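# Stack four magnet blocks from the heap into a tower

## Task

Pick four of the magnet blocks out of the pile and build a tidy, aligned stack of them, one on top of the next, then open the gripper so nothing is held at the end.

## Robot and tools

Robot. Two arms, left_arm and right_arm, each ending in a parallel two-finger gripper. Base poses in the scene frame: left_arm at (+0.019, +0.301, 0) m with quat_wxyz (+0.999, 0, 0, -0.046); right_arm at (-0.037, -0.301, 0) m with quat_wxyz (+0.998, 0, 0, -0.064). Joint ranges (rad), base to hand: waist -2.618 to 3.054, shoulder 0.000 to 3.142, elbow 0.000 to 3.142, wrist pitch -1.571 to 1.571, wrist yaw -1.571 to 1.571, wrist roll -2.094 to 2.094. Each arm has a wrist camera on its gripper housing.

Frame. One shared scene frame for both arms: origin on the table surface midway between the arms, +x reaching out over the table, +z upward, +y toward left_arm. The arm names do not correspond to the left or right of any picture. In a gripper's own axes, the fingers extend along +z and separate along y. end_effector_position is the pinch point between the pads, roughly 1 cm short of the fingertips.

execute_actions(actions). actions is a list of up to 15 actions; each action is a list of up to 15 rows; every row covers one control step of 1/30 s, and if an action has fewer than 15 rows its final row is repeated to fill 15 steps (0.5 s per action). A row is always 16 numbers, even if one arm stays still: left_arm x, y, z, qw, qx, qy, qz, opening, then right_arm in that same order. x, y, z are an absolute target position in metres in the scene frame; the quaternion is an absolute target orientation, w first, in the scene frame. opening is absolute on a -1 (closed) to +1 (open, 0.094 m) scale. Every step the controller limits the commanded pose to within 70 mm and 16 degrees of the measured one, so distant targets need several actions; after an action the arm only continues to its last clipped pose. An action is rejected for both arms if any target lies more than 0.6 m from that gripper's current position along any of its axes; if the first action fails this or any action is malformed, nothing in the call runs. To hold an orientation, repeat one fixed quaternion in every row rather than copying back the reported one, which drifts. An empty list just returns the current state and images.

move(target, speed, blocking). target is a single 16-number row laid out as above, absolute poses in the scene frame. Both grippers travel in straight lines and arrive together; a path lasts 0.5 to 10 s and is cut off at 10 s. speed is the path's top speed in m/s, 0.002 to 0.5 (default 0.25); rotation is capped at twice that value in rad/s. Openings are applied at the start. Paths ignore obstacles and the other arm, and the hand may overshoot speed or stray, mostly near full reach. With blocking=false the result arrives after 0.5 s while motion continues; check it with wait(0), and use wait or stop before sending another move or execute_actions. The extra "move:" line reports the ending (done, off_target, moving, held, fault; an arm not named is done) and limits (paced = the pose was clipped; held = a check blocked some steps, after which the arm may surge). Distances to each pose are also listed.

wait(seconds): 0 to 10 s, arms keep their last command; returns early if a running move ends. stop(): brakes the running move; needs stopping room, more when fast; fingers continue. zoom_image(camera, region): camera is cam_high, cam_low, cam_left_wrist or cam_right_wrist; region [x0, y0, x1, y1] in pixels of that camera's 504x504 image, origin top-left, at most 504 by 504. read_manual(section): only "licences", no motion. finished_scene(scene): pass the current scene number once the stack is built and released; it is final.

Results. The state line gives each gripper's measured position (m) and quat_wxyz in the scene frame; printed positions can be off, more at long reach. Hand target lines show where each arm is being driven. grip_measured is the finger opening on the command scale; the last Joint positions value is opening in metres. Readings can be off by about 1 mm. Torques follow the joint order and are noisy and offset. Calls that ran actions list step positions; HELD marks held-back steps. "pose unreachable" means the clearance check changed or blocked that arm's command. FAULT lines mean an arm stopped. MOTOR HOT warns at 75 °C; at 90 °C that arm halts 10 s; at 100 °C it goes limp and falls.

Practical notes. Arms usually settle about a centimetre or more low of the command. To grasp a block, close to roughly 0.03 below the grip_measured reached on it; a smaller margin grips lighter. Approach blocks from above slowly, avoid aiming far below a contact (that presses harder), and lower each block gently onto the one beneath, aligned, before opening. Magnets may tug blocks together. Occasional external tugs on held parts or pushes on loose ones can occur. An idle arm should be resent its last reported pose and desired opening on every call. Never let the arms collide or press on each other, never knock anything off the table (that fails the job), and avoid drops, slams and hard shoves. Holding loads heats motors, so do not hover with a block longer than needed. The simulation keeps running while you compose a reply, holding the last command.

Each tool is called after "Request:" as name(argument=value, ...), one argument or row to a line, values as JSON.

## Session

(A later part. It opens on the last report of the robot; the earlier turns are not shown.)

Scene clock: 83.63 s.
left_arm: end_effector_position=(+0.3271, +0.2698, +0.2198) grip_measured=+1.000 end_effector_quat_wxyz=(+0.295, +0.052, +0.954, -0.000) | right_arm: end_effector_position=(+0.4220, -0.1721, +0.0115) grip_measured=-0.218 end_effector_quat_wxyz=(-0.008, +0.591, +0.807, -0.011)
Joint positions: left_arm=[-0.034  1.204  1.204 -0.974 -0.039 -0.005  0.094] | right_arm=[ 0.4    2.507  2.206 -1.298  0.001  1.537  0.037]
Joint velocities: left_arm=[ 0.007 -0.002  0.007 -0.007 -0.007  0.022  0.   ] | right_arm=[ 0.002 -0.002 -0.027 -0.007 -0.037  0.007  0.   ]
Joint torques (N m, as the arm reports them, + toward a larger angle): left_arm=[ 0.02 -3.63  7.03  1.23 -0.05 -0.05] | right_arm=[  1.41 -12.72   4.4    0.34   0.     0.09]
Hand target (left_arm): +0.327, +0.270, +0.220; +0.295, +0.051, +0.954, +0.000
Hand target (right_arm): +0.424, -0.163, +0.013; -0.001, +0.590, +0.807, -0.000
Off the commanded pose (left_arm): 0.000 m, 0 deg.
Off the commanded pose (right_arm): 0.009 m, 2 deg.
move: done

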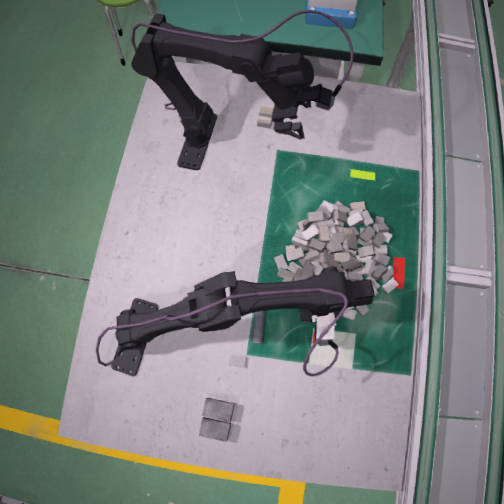

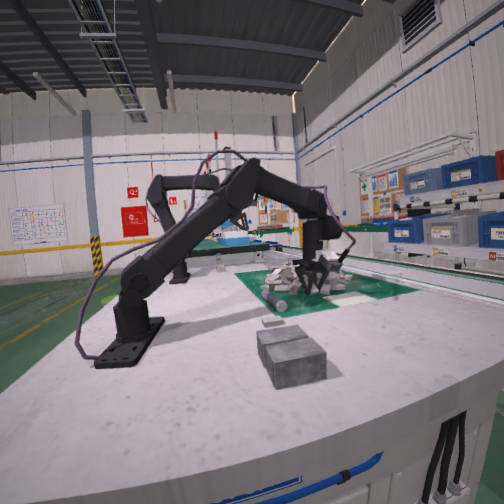

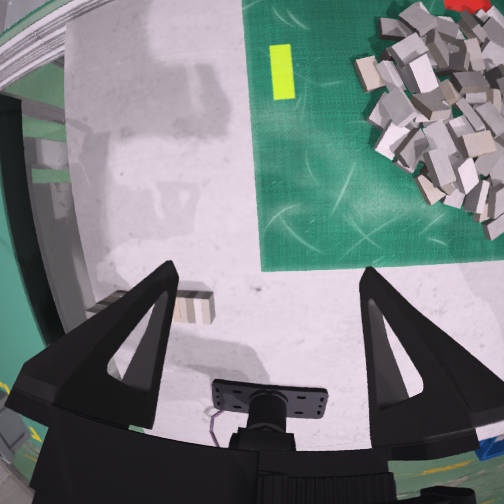

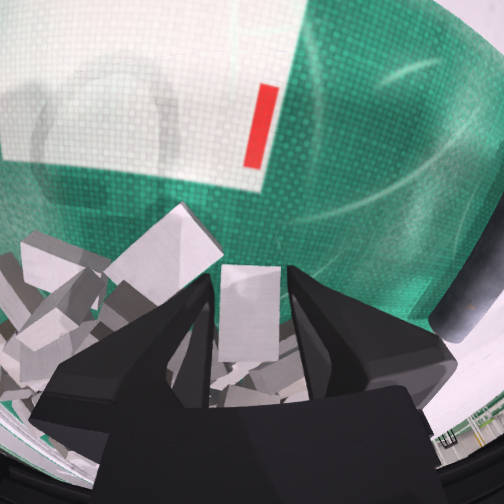

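Request:
move(
  target=[0.327, 0.270, 0.22, 0.295, 0.051, 0.954, 0.0, 1.0, 0.424, -0.163, 0.013, 0.0, 0.5904, 0.8071, 0.0, -0.51],
  speed=0.04,
)

Request:
move(
  target=[0.327, 0.270, 0.22, 0.295, 0.051, 0.954, 0.0, 1.0, 0.415, -0.185, 0.09, 0.0, 0.5904, 0.8071, 0.0, -0.51],
  speed=0.08,
)

Scene clock: 84.80 s.
left_arm: end_effector_position=(+0.3271, +0.2698, +0.2198) grip_measured=+1.000 end_effector_quat_wxyz=(+0.295, +0.052, +0.954, -0.000) | right_arm: end_effector_position=(+0.4232, -0.1722, +0.0115) grip_measured=-0.479 end_effector_quat_wxyz=(-0.006, +0.593, +0.805, -0.010)
Joint positions: left_arm=[-0.034  1.204  1.204 -0.974 -0.039 -0.005  0.094] | right_arm=[ 0.4    2.506  2.205 -1.293  0.003  1.541  0.024]
Joint velocities: left_arm=[-0.007 -0.007 -0.002 -0.066  0.022 -0.051  0.   ] | right_arm=[-0.002 -0.002 -0.007 -0.037  0.037 -0.022 -0.001]
Joint torques (N m, as the arm reports them, + toward a larger angle): left_arm=[ 0.05 -3.65  7.05  1.22 -0.05 -0.04] | right_arm=[  1.45 -12.59   4.63   0.32   0.     0.09]
Hand target (left_arm): +0.327, +0.270, +0.220; +0.295, +0.051, +0.954, +0.000
Hand target (right_arm): +0.424, -0.163, +0.013; -0.000, +0.590, +0.807, -0.000
Off the commanded pose (left_arm): 0.000 m, 0 deg.
Off the commanded pose (right_arm): 0.009 m, 1 deg.
move: done

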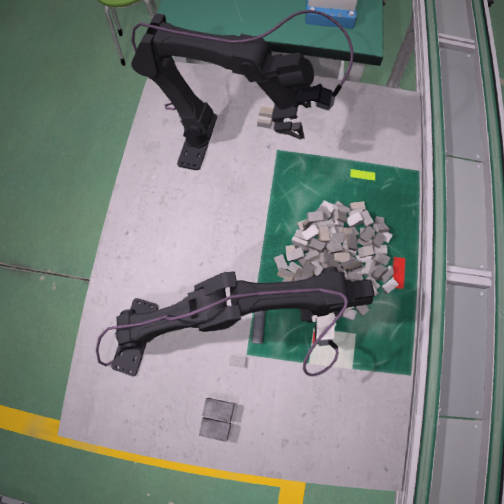

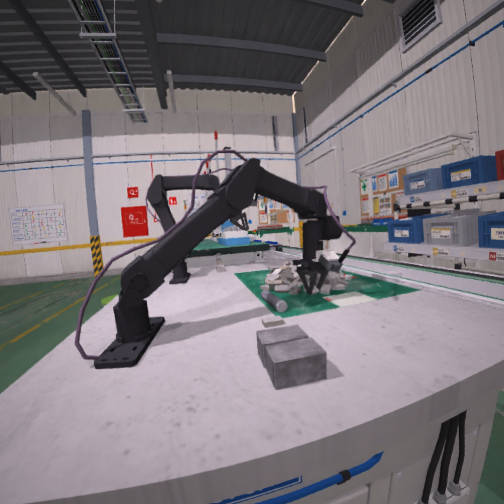

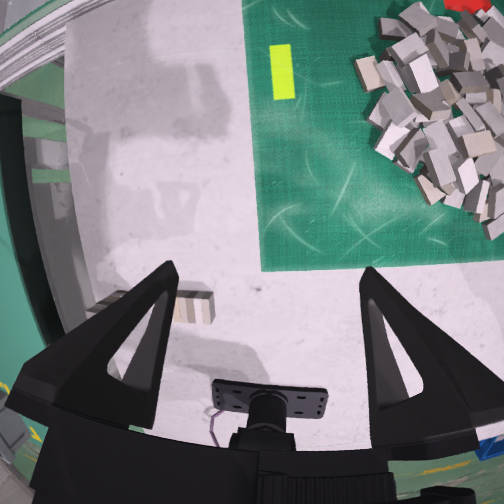

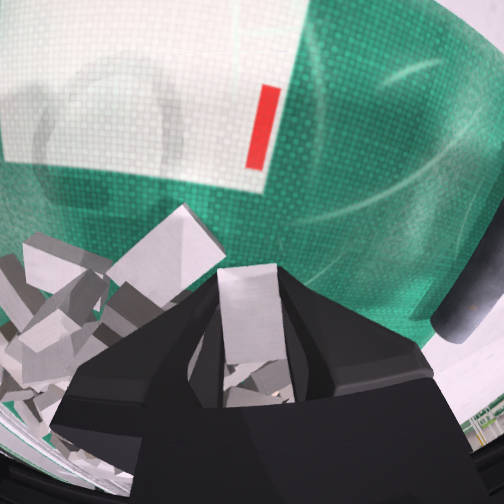

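Scene clock: 86.33 s.
left_arm: end_effector_position=(+0.3271, +0.2698, +0.2198) grip_measured=+1.000 end_effector_quat_wxyz=(+0.295, +0.052, +0.954, -0.000) | right_arm: end_effector_position=(+0.4100, -0.1809, +0.0661) grip_measured=-0.478 end_effector_quat_wxyz=(-0.014, +0.588, +0.808, -0.020)
Joint positions: left_arm=[-0.034  1.204  1.204 -0.974 -0.039 -0.005  0.094] | right_arm=[ 0.39   2.461  2.338 -1.497  0.003  1.519  0.025]
Joint velocities: left_arm=[ 0.022 -0.007  0.017  0.007 -0.037 -0.007  0.   ] | right_arm=[ 0.002  0.012 -0.007  0.037 -0.081  0.007 -0.002]
Joint torques (N m, as the arm reports them, + toward a larger angle): left_arm=[ 0.03 -3.69  7.08  1.22 -0.05 -0.05] | right_arm=[ -1.04 -13.75   8.79  -0.08   0.    -0.05]
Hand target (left_arm): +0.327, +0.270, +0.220; +0.295, +0.051, +0.954, +0.000
Hand target (right_arm): +0.415, -0.185, +0.090; +0.000, +0.591, +0.807, -0.000
Off the commanded pose (left_arm): 0.000 m, 0 deg.
Off the commanded pose (right_arm): 0.025 m, 3 deg.
move: off_target (right_arm)

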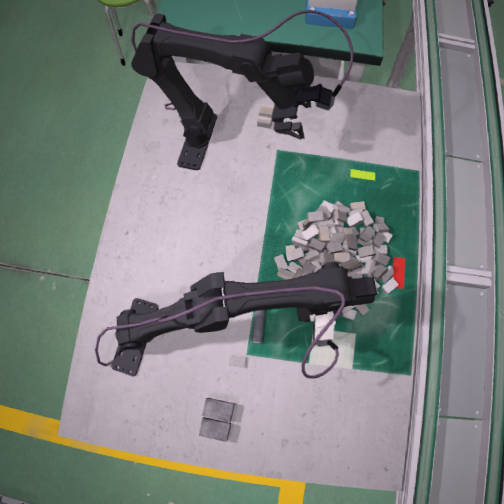

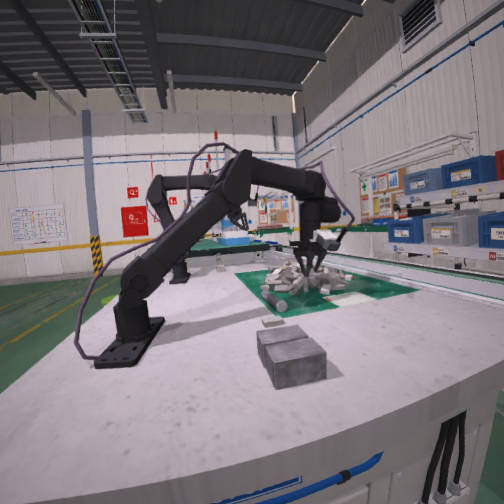

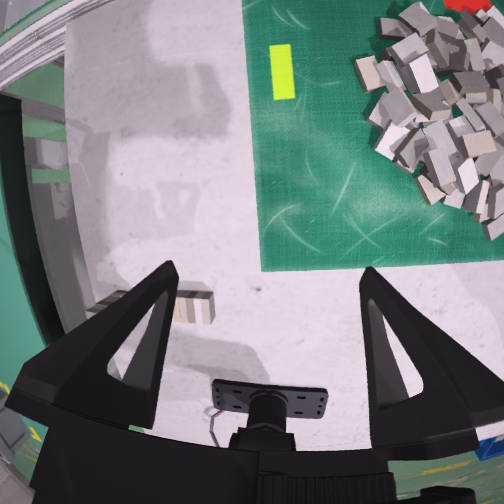

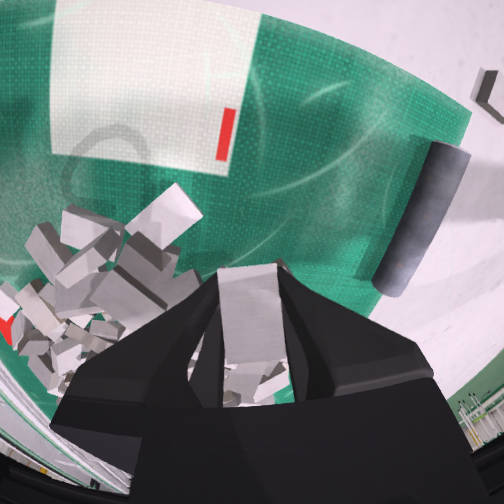

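Request:
move(
  target=[0.327, 0.270, 0.22, 0.295, 0.051, 0.954, 0.0, 1.0, 0.25, -0.33, 0.07, 0.0, 0.0, 1.0, 0.0, -0.51],
  speed=0.2,
)

Scene clock: 91.40 s.
left_arm: end_effector_position=(+0.3271, +0.2698, +0.2198) grip_measured=+1.000 end_effector_quat_wxyz=(+0.295, +0.052, +0.954, -0.000) | right_arm: end_effector_position=(+0.2442, -0.3255, +0.0620) grip_measured=-0.479 end_effector_quat_wxyz=(-0.023, -0.002, +1.000, -0.003)
Joint positions: left_arm=[-0.034  1.204  1.204 -0.974 -0.039 -0.005  0.094] | right_arm=[ 0.045  1.692  1.168 -1.092  0.01  -0.087  0.024]
Joint velocities: left_arm=[-0.012 -0.007 -0.012 -0.095 -0.007 -0.007  0.   ] | right_arm=[ 0.007  0.002 -0.017  0.081  0.037  0.007 -0.   ]
Joint torques (N m, as the arm reports them, + toward a larger angle): left_arm=[ 0.04 -3.62  7.06  1.23 -0.05 -0.05] | right_arm=[-1.04 -8.67  5.34  0.13 -0.03 -0.08]
Hand target (left_arm): +0.327, +0.270, +0.220; +0.295, +0.051, +0.954, +0.000
Hand target (right_arm): +0.246, -0.328, +0.070; -0.002, +0.000, +1.000, -0.001
Off the commanded pose (left_arm): 0.000 m, 0 deg.
Off the commanded pose (right_arm): 0.011 m, 3 deg.
move: off_target (right_arm)

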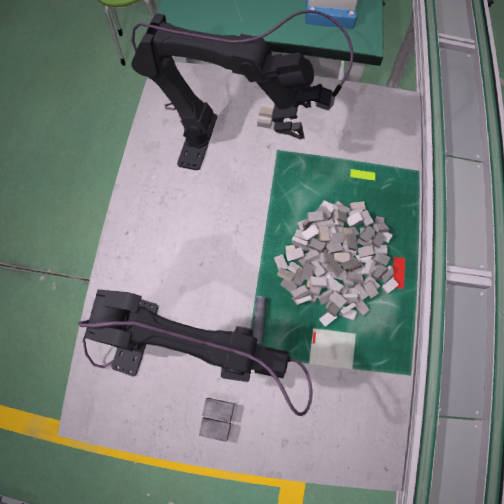

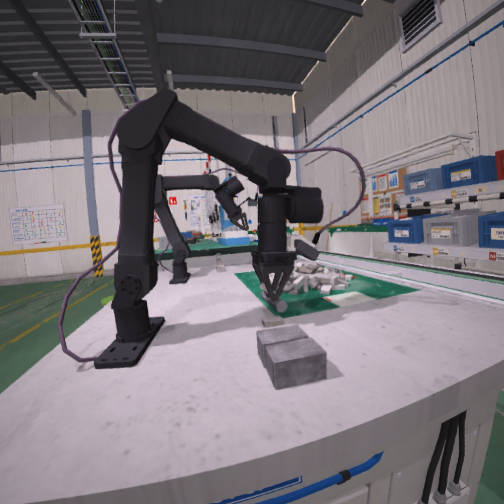

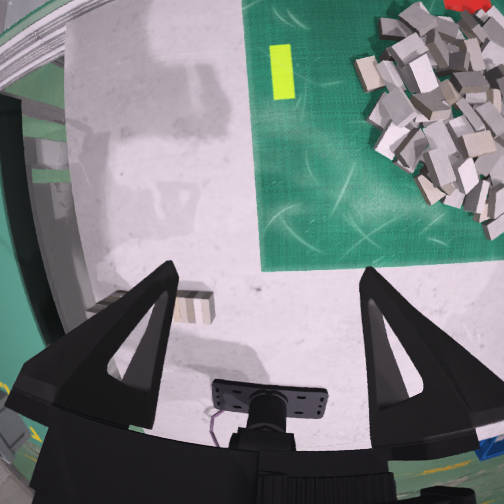

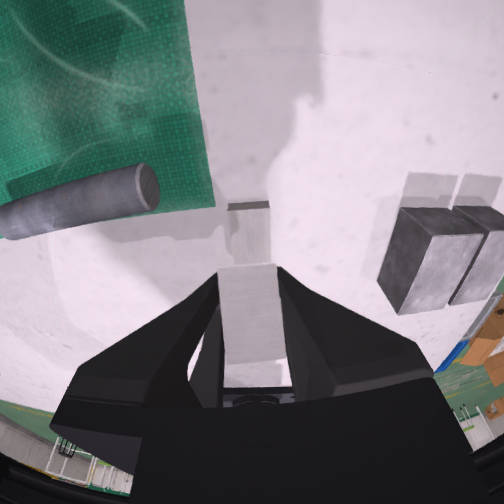

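Request:
move(
  target=[0.327, 0.270, 0.22, 0.295, 0.051, 0.954, 0.0, 1.0, 0.256, -0.33, 0.036, 0.0, 0.0, 1.0, 0.0, -0.51],
  speed=0.05,
)

Scene clock: 93.57 s.
left_arm: end_effector_position=(+0.3271, +0.2698, +0.2198) grip_measured=+1.000 end_effector_quat_wxyz=(+0.295, +0.052, +0.954, -0.000) | right_arm: end_effector_position=(+0.2549, -0.3259, +0.0387) grip_measured=-0.479 end_effector_quat_wxyz=(-0.002, -0.006, +1.000, -0.004)
Joint positions: left_arm=[-0.034  1.204  1.204 -0.974 -0.039 -0.005  0.094] | right_arm=[ 0.045  1.721  1.106 -0.958  0.008 -0.095  0.024]
Joint velocities: left_arm=[-0.002 -0.002 -0.007  0.037 -0.007  0.037  0.   ] | right_arm=[-0.002 -0.007  0.007  0.095  0.007 -0.007  0.001]
Joint torques (N m, as the arm reports them, + toward a larger angle): left_arm=[ 0.03 -3.61  7.08  1.23 -0.05 -0.05] | right_arm=[-1.56 -5.94  5.49  0.2  -0.05 -0.07]
Hand target (left_arm): +0.327, +0.270, +0.220; +0.295, +0.051, +0.954, +0.000
Hand target (right_arm): +0.256, -0.330, +0.036; -0.000, +0.000, +1.000, -0.000
Off the commanded pose (left_arm): 0.000 m, 0 deg.
Off the commanded pose (right_arm): 0.005 m, 1 deg.
move: done

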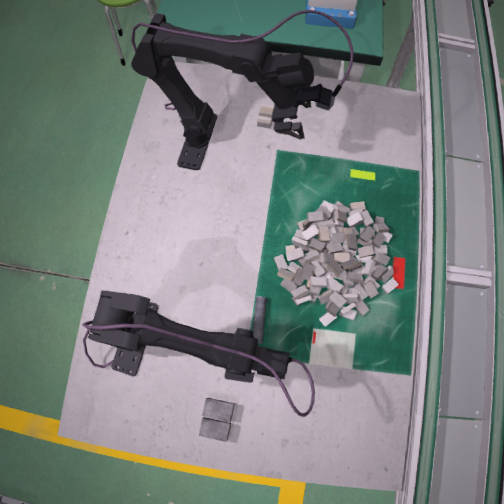

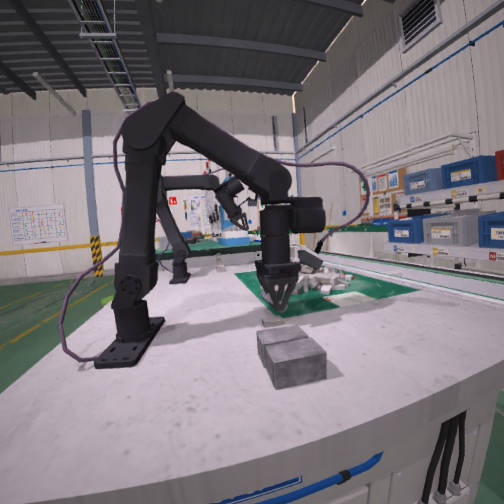

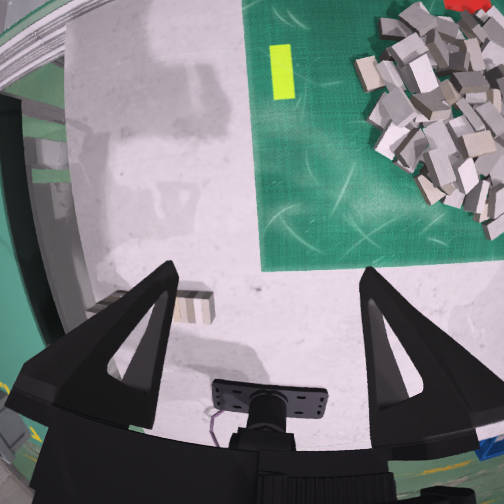

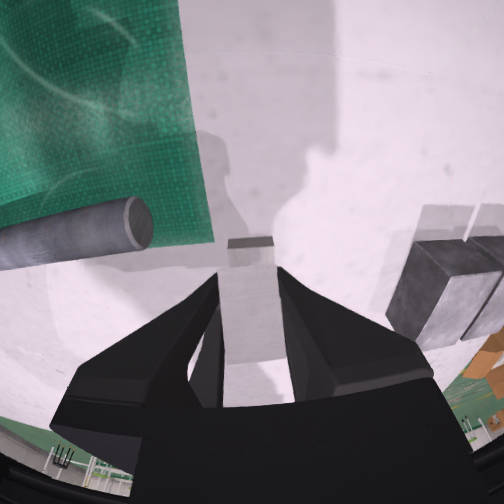

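Request:
move(
  target=[0.327, 0.270, 0.22, 0.295, 0.051, 0.954, 0.0, 1.0, 0.256, -0.33, 0.024, 0.0, 0.0, 1.0, 0.0, -0.51],
  speed=0.02,
)

Request:
zoom_image(
  camera="cam_low",
  region=[220, 270, 340, 350],
)

Scene clock: 95.97 s.
left_arm: end_effector_position=(+0.3271, +0.2698, +0.2198) grip_measured=+1.000 end_effector_quat_wxyz=(+0.295, +0.052, +0.954, -0.000) | right_arm: end_effector_position=(+0.2553, -0.3258, +0.0270) grip_measured=-0.479 end_effector_quat_wxyz=(-0.001, -0.006, +1.000, -0.003)
Joint positions: left_arm=[-0.034  1.204  1.204 -0.974 -0.039 -0.005  0.094] | right_arm=[ 0.045  1.74   1.077 -0.91   0.007 -0.096  0.024]
Joint velocities: left_arm=[ 0.002 -0.007  0.007 -0.037 -0.037  0.037  0.   ] | right_arm=[-0.012 -0.002 -0.007  0.037  0.022  0.037  0.   ]
Joint torques (N m, as the arm reports them, + toward a larger angle): left_arm=[ 0.03 -3.63  7.06  1.22 -0.05 -0.04] | right_arm=[-1.51 -5.94  5.28  0.21 -0.06 -0.06]
Hand target (left_arm): +0.327, +0.270, +0.220; +0.295, +0.051, +0.954, +0.000
Hand target (right_arm): +0.256, -0.330, +0.024; -0.000, -0.000, +1.000, -0.000
Off the commanded pose (left_arm): 0.000 m, 0 deg.
Off the commanded pose (right_arm): 0.005 m, 1 deg.
move: done

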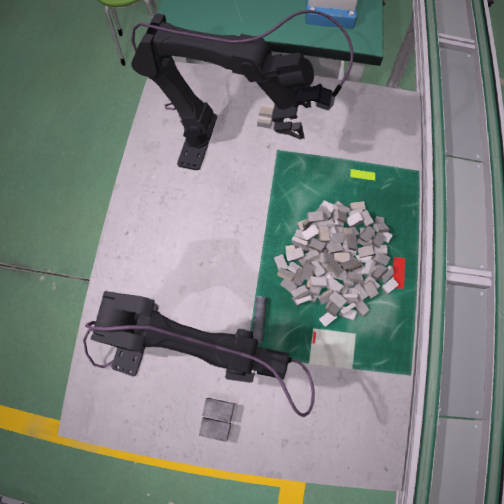

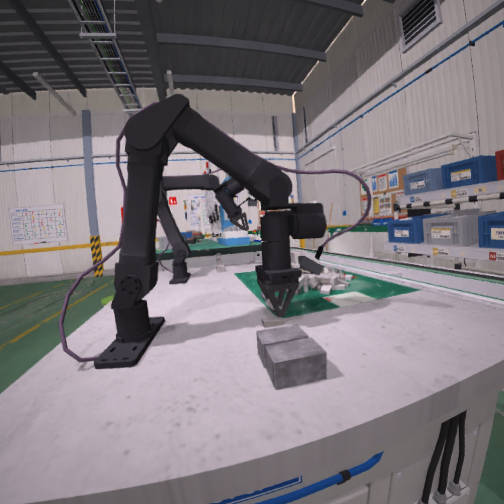

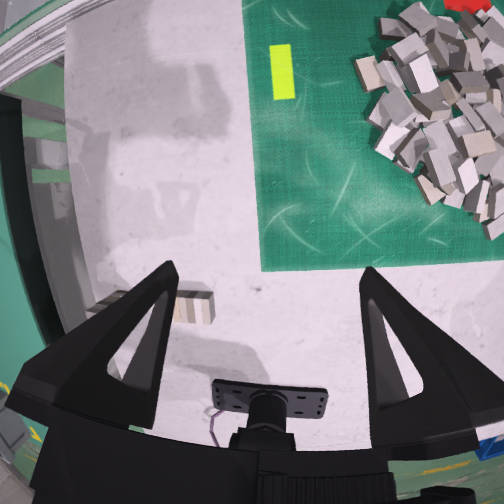

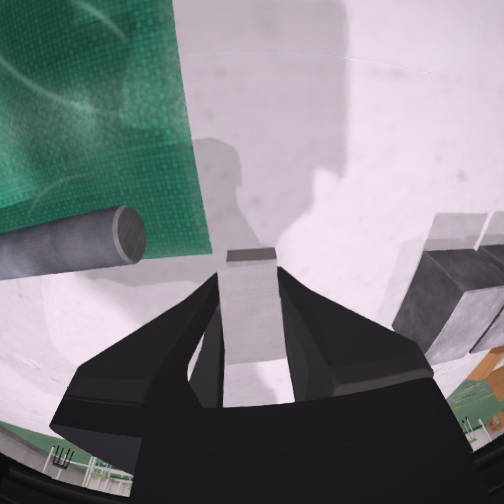

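Region (220, 270, 340, 350) of cam_low's 504x504 image, scaled by 4.200, with more detail than that image has.

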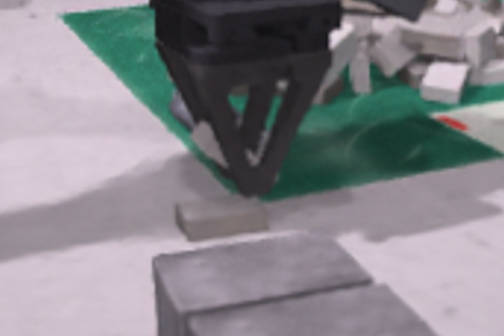

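Request:
execute_actions(
  actions=[],
)

Scene clock: 97.53 s.
left_arm: end_effector_position=(+0.3271, +0.2698, +0.2198) grip_measured=+1.000 end_effector_quat_wxyz=(+0.295, +0.052, +0.954, -0.000) | right_arm: end_effector_position=(+0.2558, -0.3259, +0.0270) grip_measured=-0.479 end_effector_quat_wxyz=(-0.000, -0.006, +1.000, -0.003)
Joint positions: left_arm=[-0.034  1.204  1.204 -0.974 -0.039 -0.005  0.094] | right_arm=[ 0.045  1.74   1.077 -0.908  0.007 -0.096  0.024]
Joint velocities: left_arm=[-0.012 -0.012  0.017 -0.007  0.037 -0.022  0.   ] | right_arm=[-0.002 -0.002  0.002 -0.095 -0.051 -0.007  0.001]
Joint torques (N m, as the arm reports them, + toward a larger angle): left_arm=[ 0.09 -3.61  7.09  1.23 -0.06 -0.05] | right_arm=[-1.54 -5.98  5.38  0.22 -0.05 -0.07]
Hand target (left_arm): +0.327, +0.270, +0.220; +0.295, +0.051, +0.954, +0.000
Hand target (right_arm): +0.256, -0.330, +0.024; -0.000, -0.000, +1.000, -0.000
Off the commanded pose (left_arm): 0.000 m, 0 deg.
Off the commanded pose (right_arm): 0.005 m, 1 deg.

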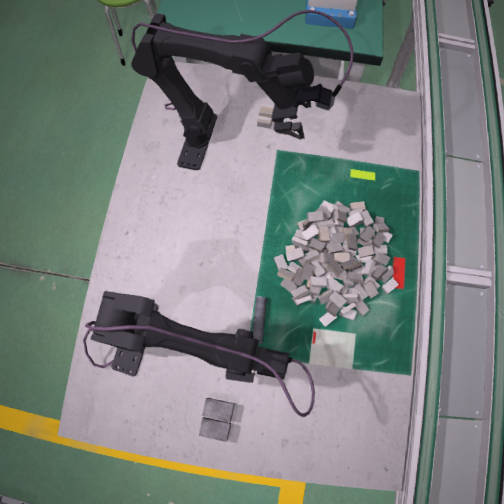

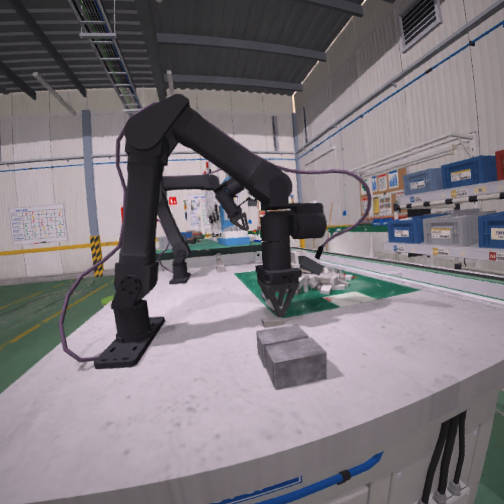

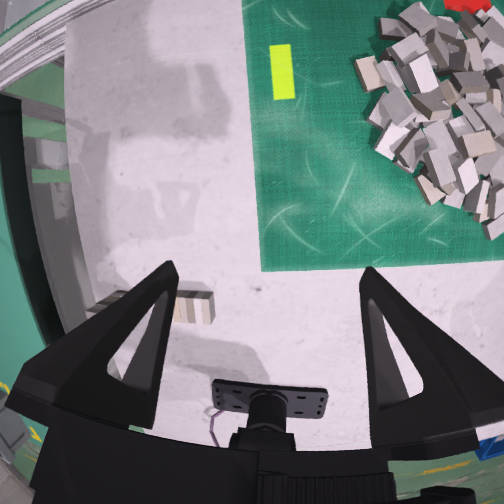

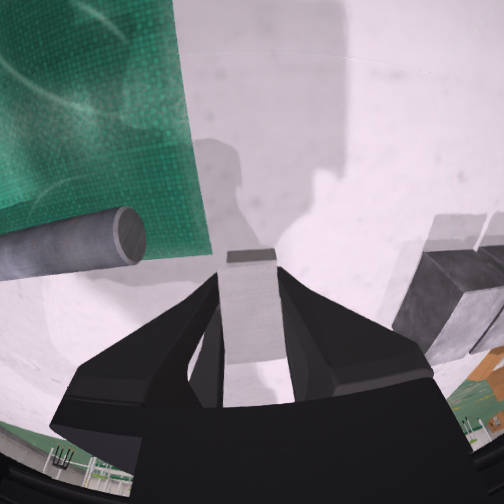

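Request:
zoom_image(
  camera="cam_low",
  region=[220, 270, 340, 350],
)

Request:
zoom_image(
  camera="cam_right_wrist",
  region=[170, 200, 330, 400],
)

Region (220, 270, 340, 350) of cam_low's 504x504 image, scaled by 4.200, with more detail than that image has.

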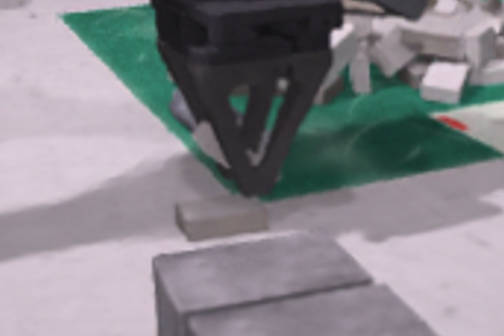

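Region (170, 200, 330, 400) of cam_right_wrist's 504x504 image, scaled by 2.520, with more detail than that image has; it fills the left 403 columns of this view, and the rest is white.

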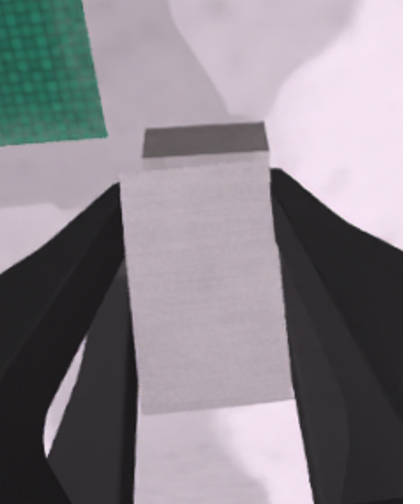

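Request:
move(
  target=[0.327, 0.270, 0.22, 0.295, 0.051, 0.954, 0.0, 1.0, 0.256, -0.33, 0.085, 0.0, 0.0, 1.0, 0.0, -0.51],
  speed=0.1,
)

Scene clock: 101.17 s.
left_arm: end_effector_position=(+0.3271, +0.2698, +0.2198) grip_measured=+1.000 end_effector_quat_wxyz=(+0.295, +0.052, +0.954, -0.000) | right_arm: end_effector_position=(+0.2496, -0.3254, +0.0689) grip_measured=-0.479 end_effector_quat_wxyz=(-0.024, -0.006, +1.000, -0.001)
Joint positions: left_arm=[-0.034  1.204  1.204 -0.974 -0.039 -0.005  0.094] | right_arm=[ 0.045  1.707  1.214 -1.125  0.007 -0.096  0.024]
Joint velocities: left_arm=[-0.012  0.007 -0.012 -0.037  0.022  0.051  0.   ] | right_arm=[ 0.002  0.002  0.007 -0.081 -0.051  0.007  0.   ]
Joint torques (N m, as the arm reports them, + toward a larger angle): left_arm=[ 0.05 -3.66  7.03  1.23 -0.04 -0.05] | right_arm=[-1.52 -8.43  8.58 -0.01 -0.03 -0.06]
Hand target (left_arm): +0.327, +0.270, +0.220; +0.295, +0.051, +0.954, +0.000
Hand target (right_arm): +0.256, -0.330, +0.085; +0.000, -0.000, +1.000, -0.000
Off the commanded pose (left_arm): 0.000 m, 0 deg.
Off the commanded pose (right_arm): 0.018 m, 3 deg.
move: off_target (right_arm)

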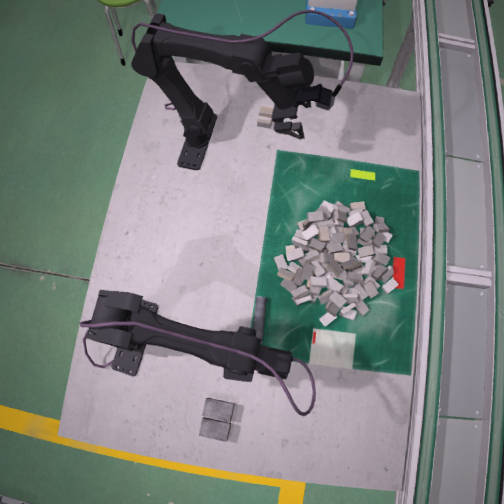

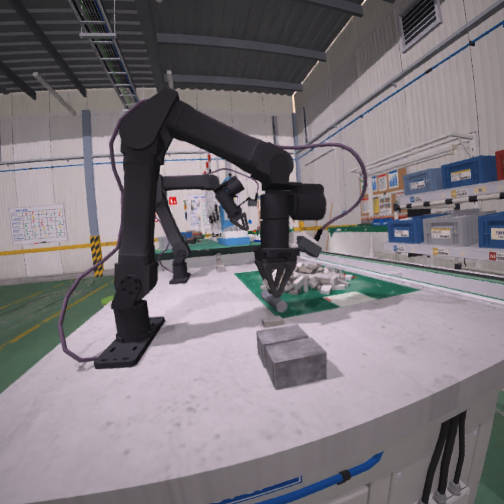

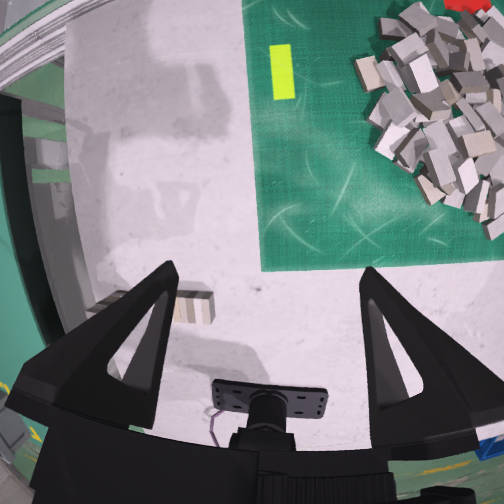

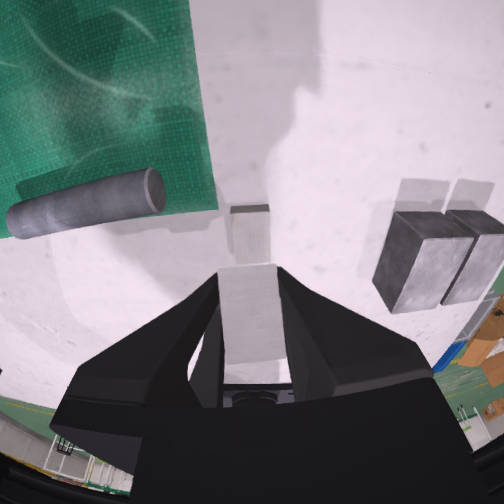

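Request:
zoom_image(
  camera="cam_right_wrist",
  region=[180, 180, 320, 320],
)

Request:
zoom_image(
  camera="cam_low",
  region=[220, 250, 340, 350],
)

Region (180, 180, 320, 320) of cam_right_wrist's 504x504 image, scaled by 3.600, with more detail than that image has.

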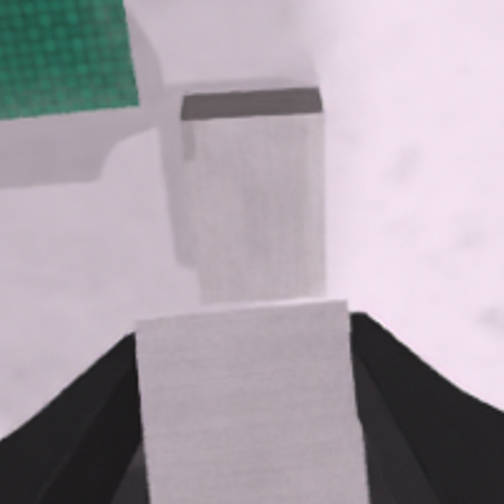

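Region (220, 250, 340, 350) of cam_low's 504x504 image, scaled by 4.200, with more detail than that image has.

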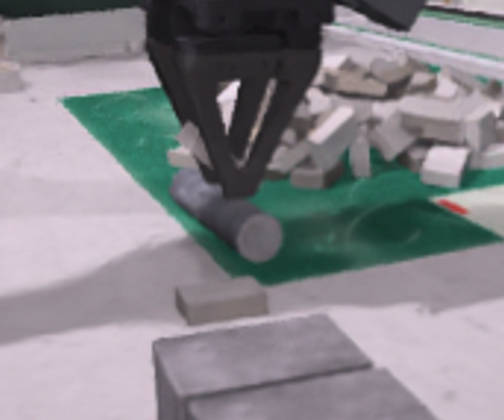

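Request:
move(
  target=[0.327, 0.270, 0.22, 0.295, 0.051, 0.954, 0.0, 1.0, 0.258, -0.33, 0.027, 0.0, 0.0, 1.0, 0.0, -0.51],
  speed=0.05,
)

Request:
zoom_image(
  camera="cam_low",
  region=[220, 270, 340, 350],
)

Request:
zoom_image(
  camera="cam_right_wrist",
  region=[170, 200, 330, 400],
)

Scene clock: 110.07 s.
left_arm: end_effector_position=(+0.3271, +0.2698, +0.2198) grip_measured=+1.000 end_effector_quat_wxyz=(+0.295, +0.052, +0.954, -0.000) | right_arm: end_effector_position=(+0.2573, -0.3260, +0.0302) grip_measured=-0.479 end_effector_quat_wxyz=(-0.001, -0.006, +1.000, -0.003)
Joint positions: left_arm=[-0.034  1.204  1.204 -0.974 -0.039 -0.005  0.094] | right_arm=[ 0.045  1.741  1.092 -0.923  0.007 -0.096  0.024]
Joint velocities: left_arm=[-0.002 -0.002 -0.032  0.051 -0.007  0.022  0.   ] | right_arm=[ 0.002 -0.002 -0.007 -0.007  0.007  0.007 -0.002]
Joint torques (N m, as the arm reports them, + toward a larger angle): left_arm=[ 0.01 -3.66  7.06  1.23 -0.06 -0.05] | right_arm=[-1.46 -5.93  5.37  0.21 -0.03 -0.06]
Hand target (left_arm): +0.327, +0.270, +0.220; +0.295, +0.051, +0.954, +0.000
Hand target (right_arm): +0.257, -0.330, +0.027; -0.000, +0.000, +1.000, -0.000
Off the commanded pose (left_arm): 0.000 m, 0 deg.
Off the commanded pose (right_arm): 0.005 m, 1 deg.
move: done

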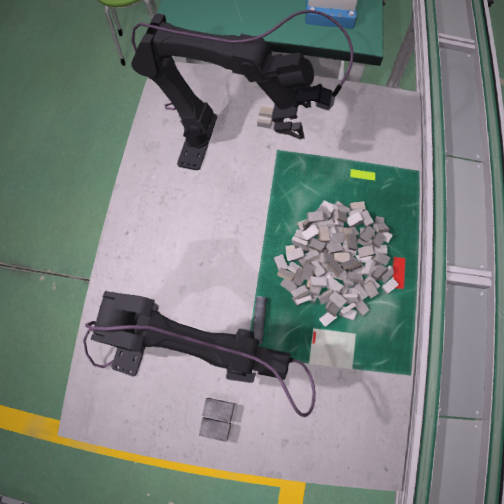

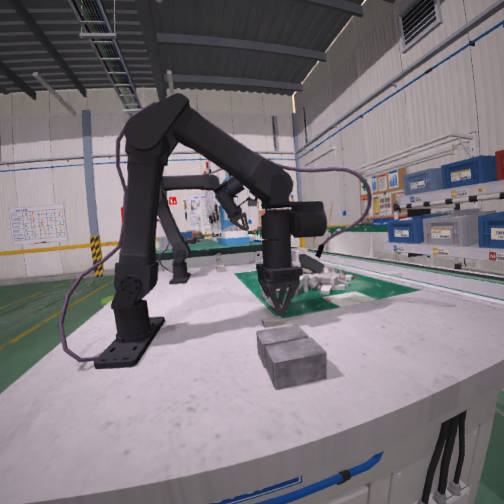

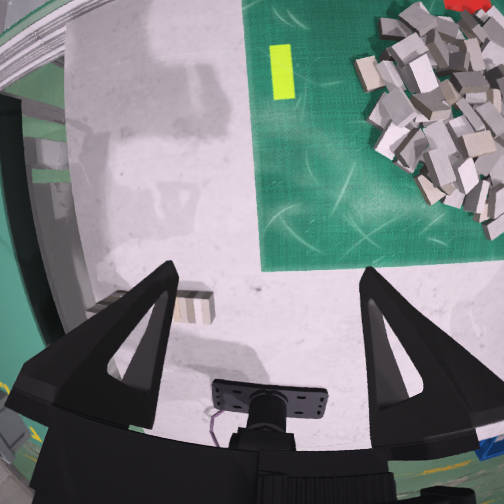

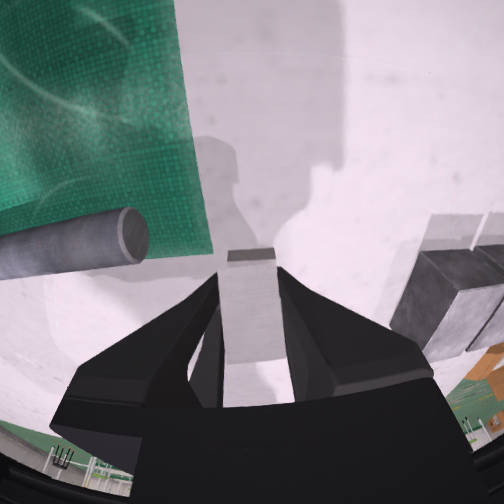

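Region (220, 270, 340, 350) of cam_low's 504x504 image, scaled by 4.200, with more detail than that image has.

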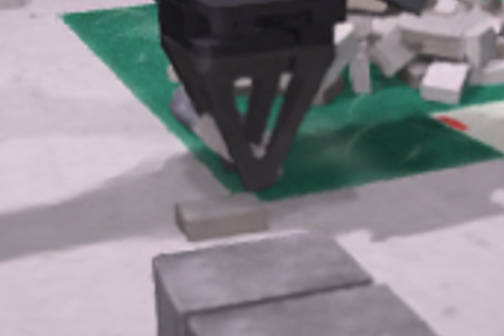

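Region (170, 200, 330, 400) of cam_right_wrist's 504x504 image, scaled by 2.520, with more detail than that image has; it fills the left 403 columns of this view, and the rest is white.

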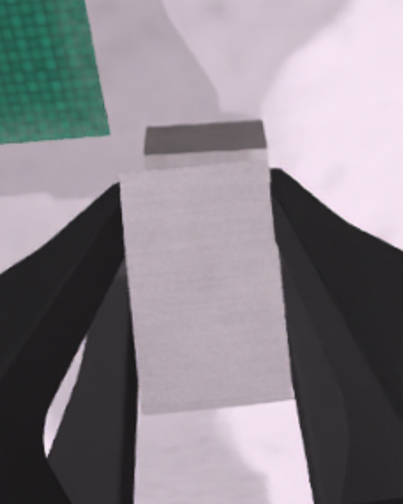

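Request:
move(
  target=[0.327, 0.270, 0.22, 0.295, 0.051, 0.954, 0.0, 1.0, 0.258, -0.33, 0.020, 0.0, 0.0, 1.0, 0.0, -0.50],
  speed=0.015,
)

Request:
zoom_image(
  camera="cam_low",
  region=[220, 270, 340, 350],
)

Request:
zoom_image(
  camera="cam_right_wrist",
  region=[170, 200, 330, 400],
)

Scene clock: 111.87 s.
left_arm: end_effector_position=(+0.3271, +0.2698, +0.2198) grip_measured=+1.000 end_effector_quat_wxyz=(+0.295, +0.052, +0.954, -0.000) | right_arm: end_effector_position=(+0.2586, -0.3261, +0.0266) grip_measured=-0.479 end_effector_quat_wxyz=(+0.005, -0.006, +1.000, -0.004)
Joint positions: left_arm=[-0.034  1.204  1.204 -0.974 -0.039 -0.005  0.094] | right_arm=[ 0.045  1.741  1.077 -0.896  0.007 -0.096  0.024]
Joint velocities: left_arm=[-0.022 -0.017 -0.012  0.022 -0.007 -0.051  0.   ] | right_arm=[-0.002 -0.012 -0.002  0.095 -0.007  0.022 -0.001]
Joint torques (N m, as the arm reports them, + toward a larger angle): left_arm=[ 0.05 -3.66  7.06  1.22 -0.04 -0.05] | right_arm=[-1.49 -5.15  5.3   0.24 -0.04 -0.06]
Hand target (left_arm): +0.327, +0.270, +0.220; +0.295, +0.051, +0.954, +0.000
Hand target (right_arm): +0.258, -0.330, +0.020; -0.000, +0.000, +1.000, -0.000
Off the commanded pose (left_arm): 0.000 m, 0 deg.
Off the commanded pose (right_arm): 0.008 m, 1 deg.
move: done

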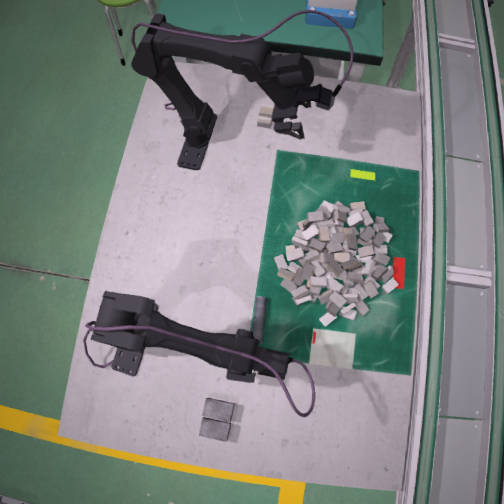

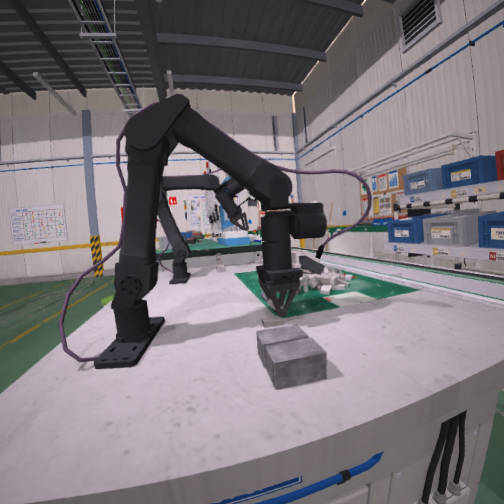

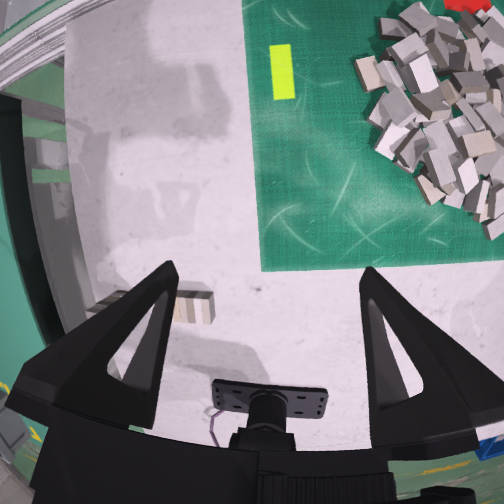

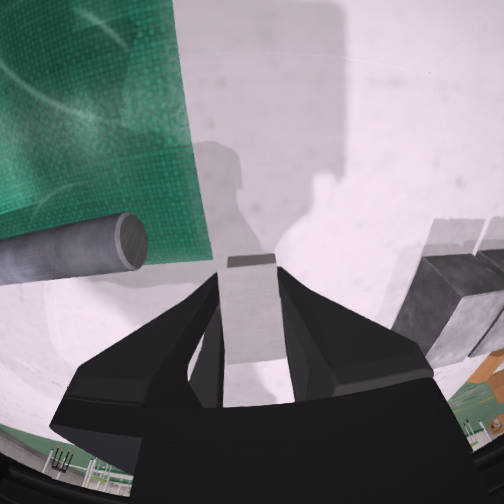

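Region (220, 270, 340, 350) of cam_low's 504x504 image, scaled by 4.200, with more detail than that image has.

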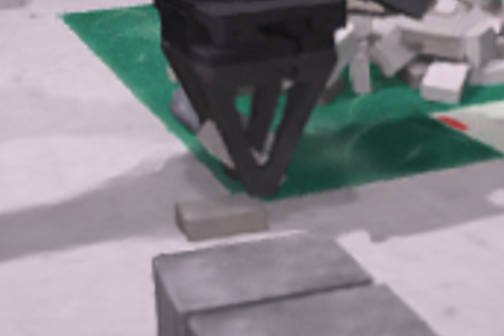

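Region (170, 200, 330, 400) of cam_right_wrist's 504x504 image, scaled by 2.520, with more detail than that image has; it fills the left 403 columns of this view, and the rest is white.

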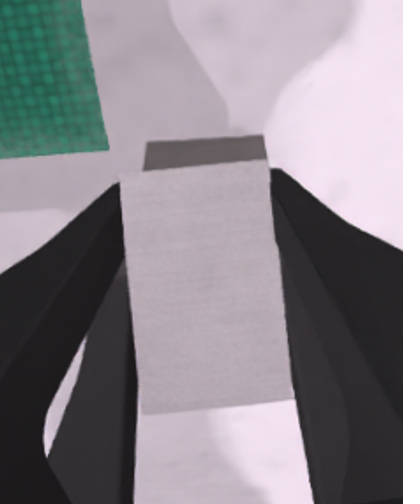

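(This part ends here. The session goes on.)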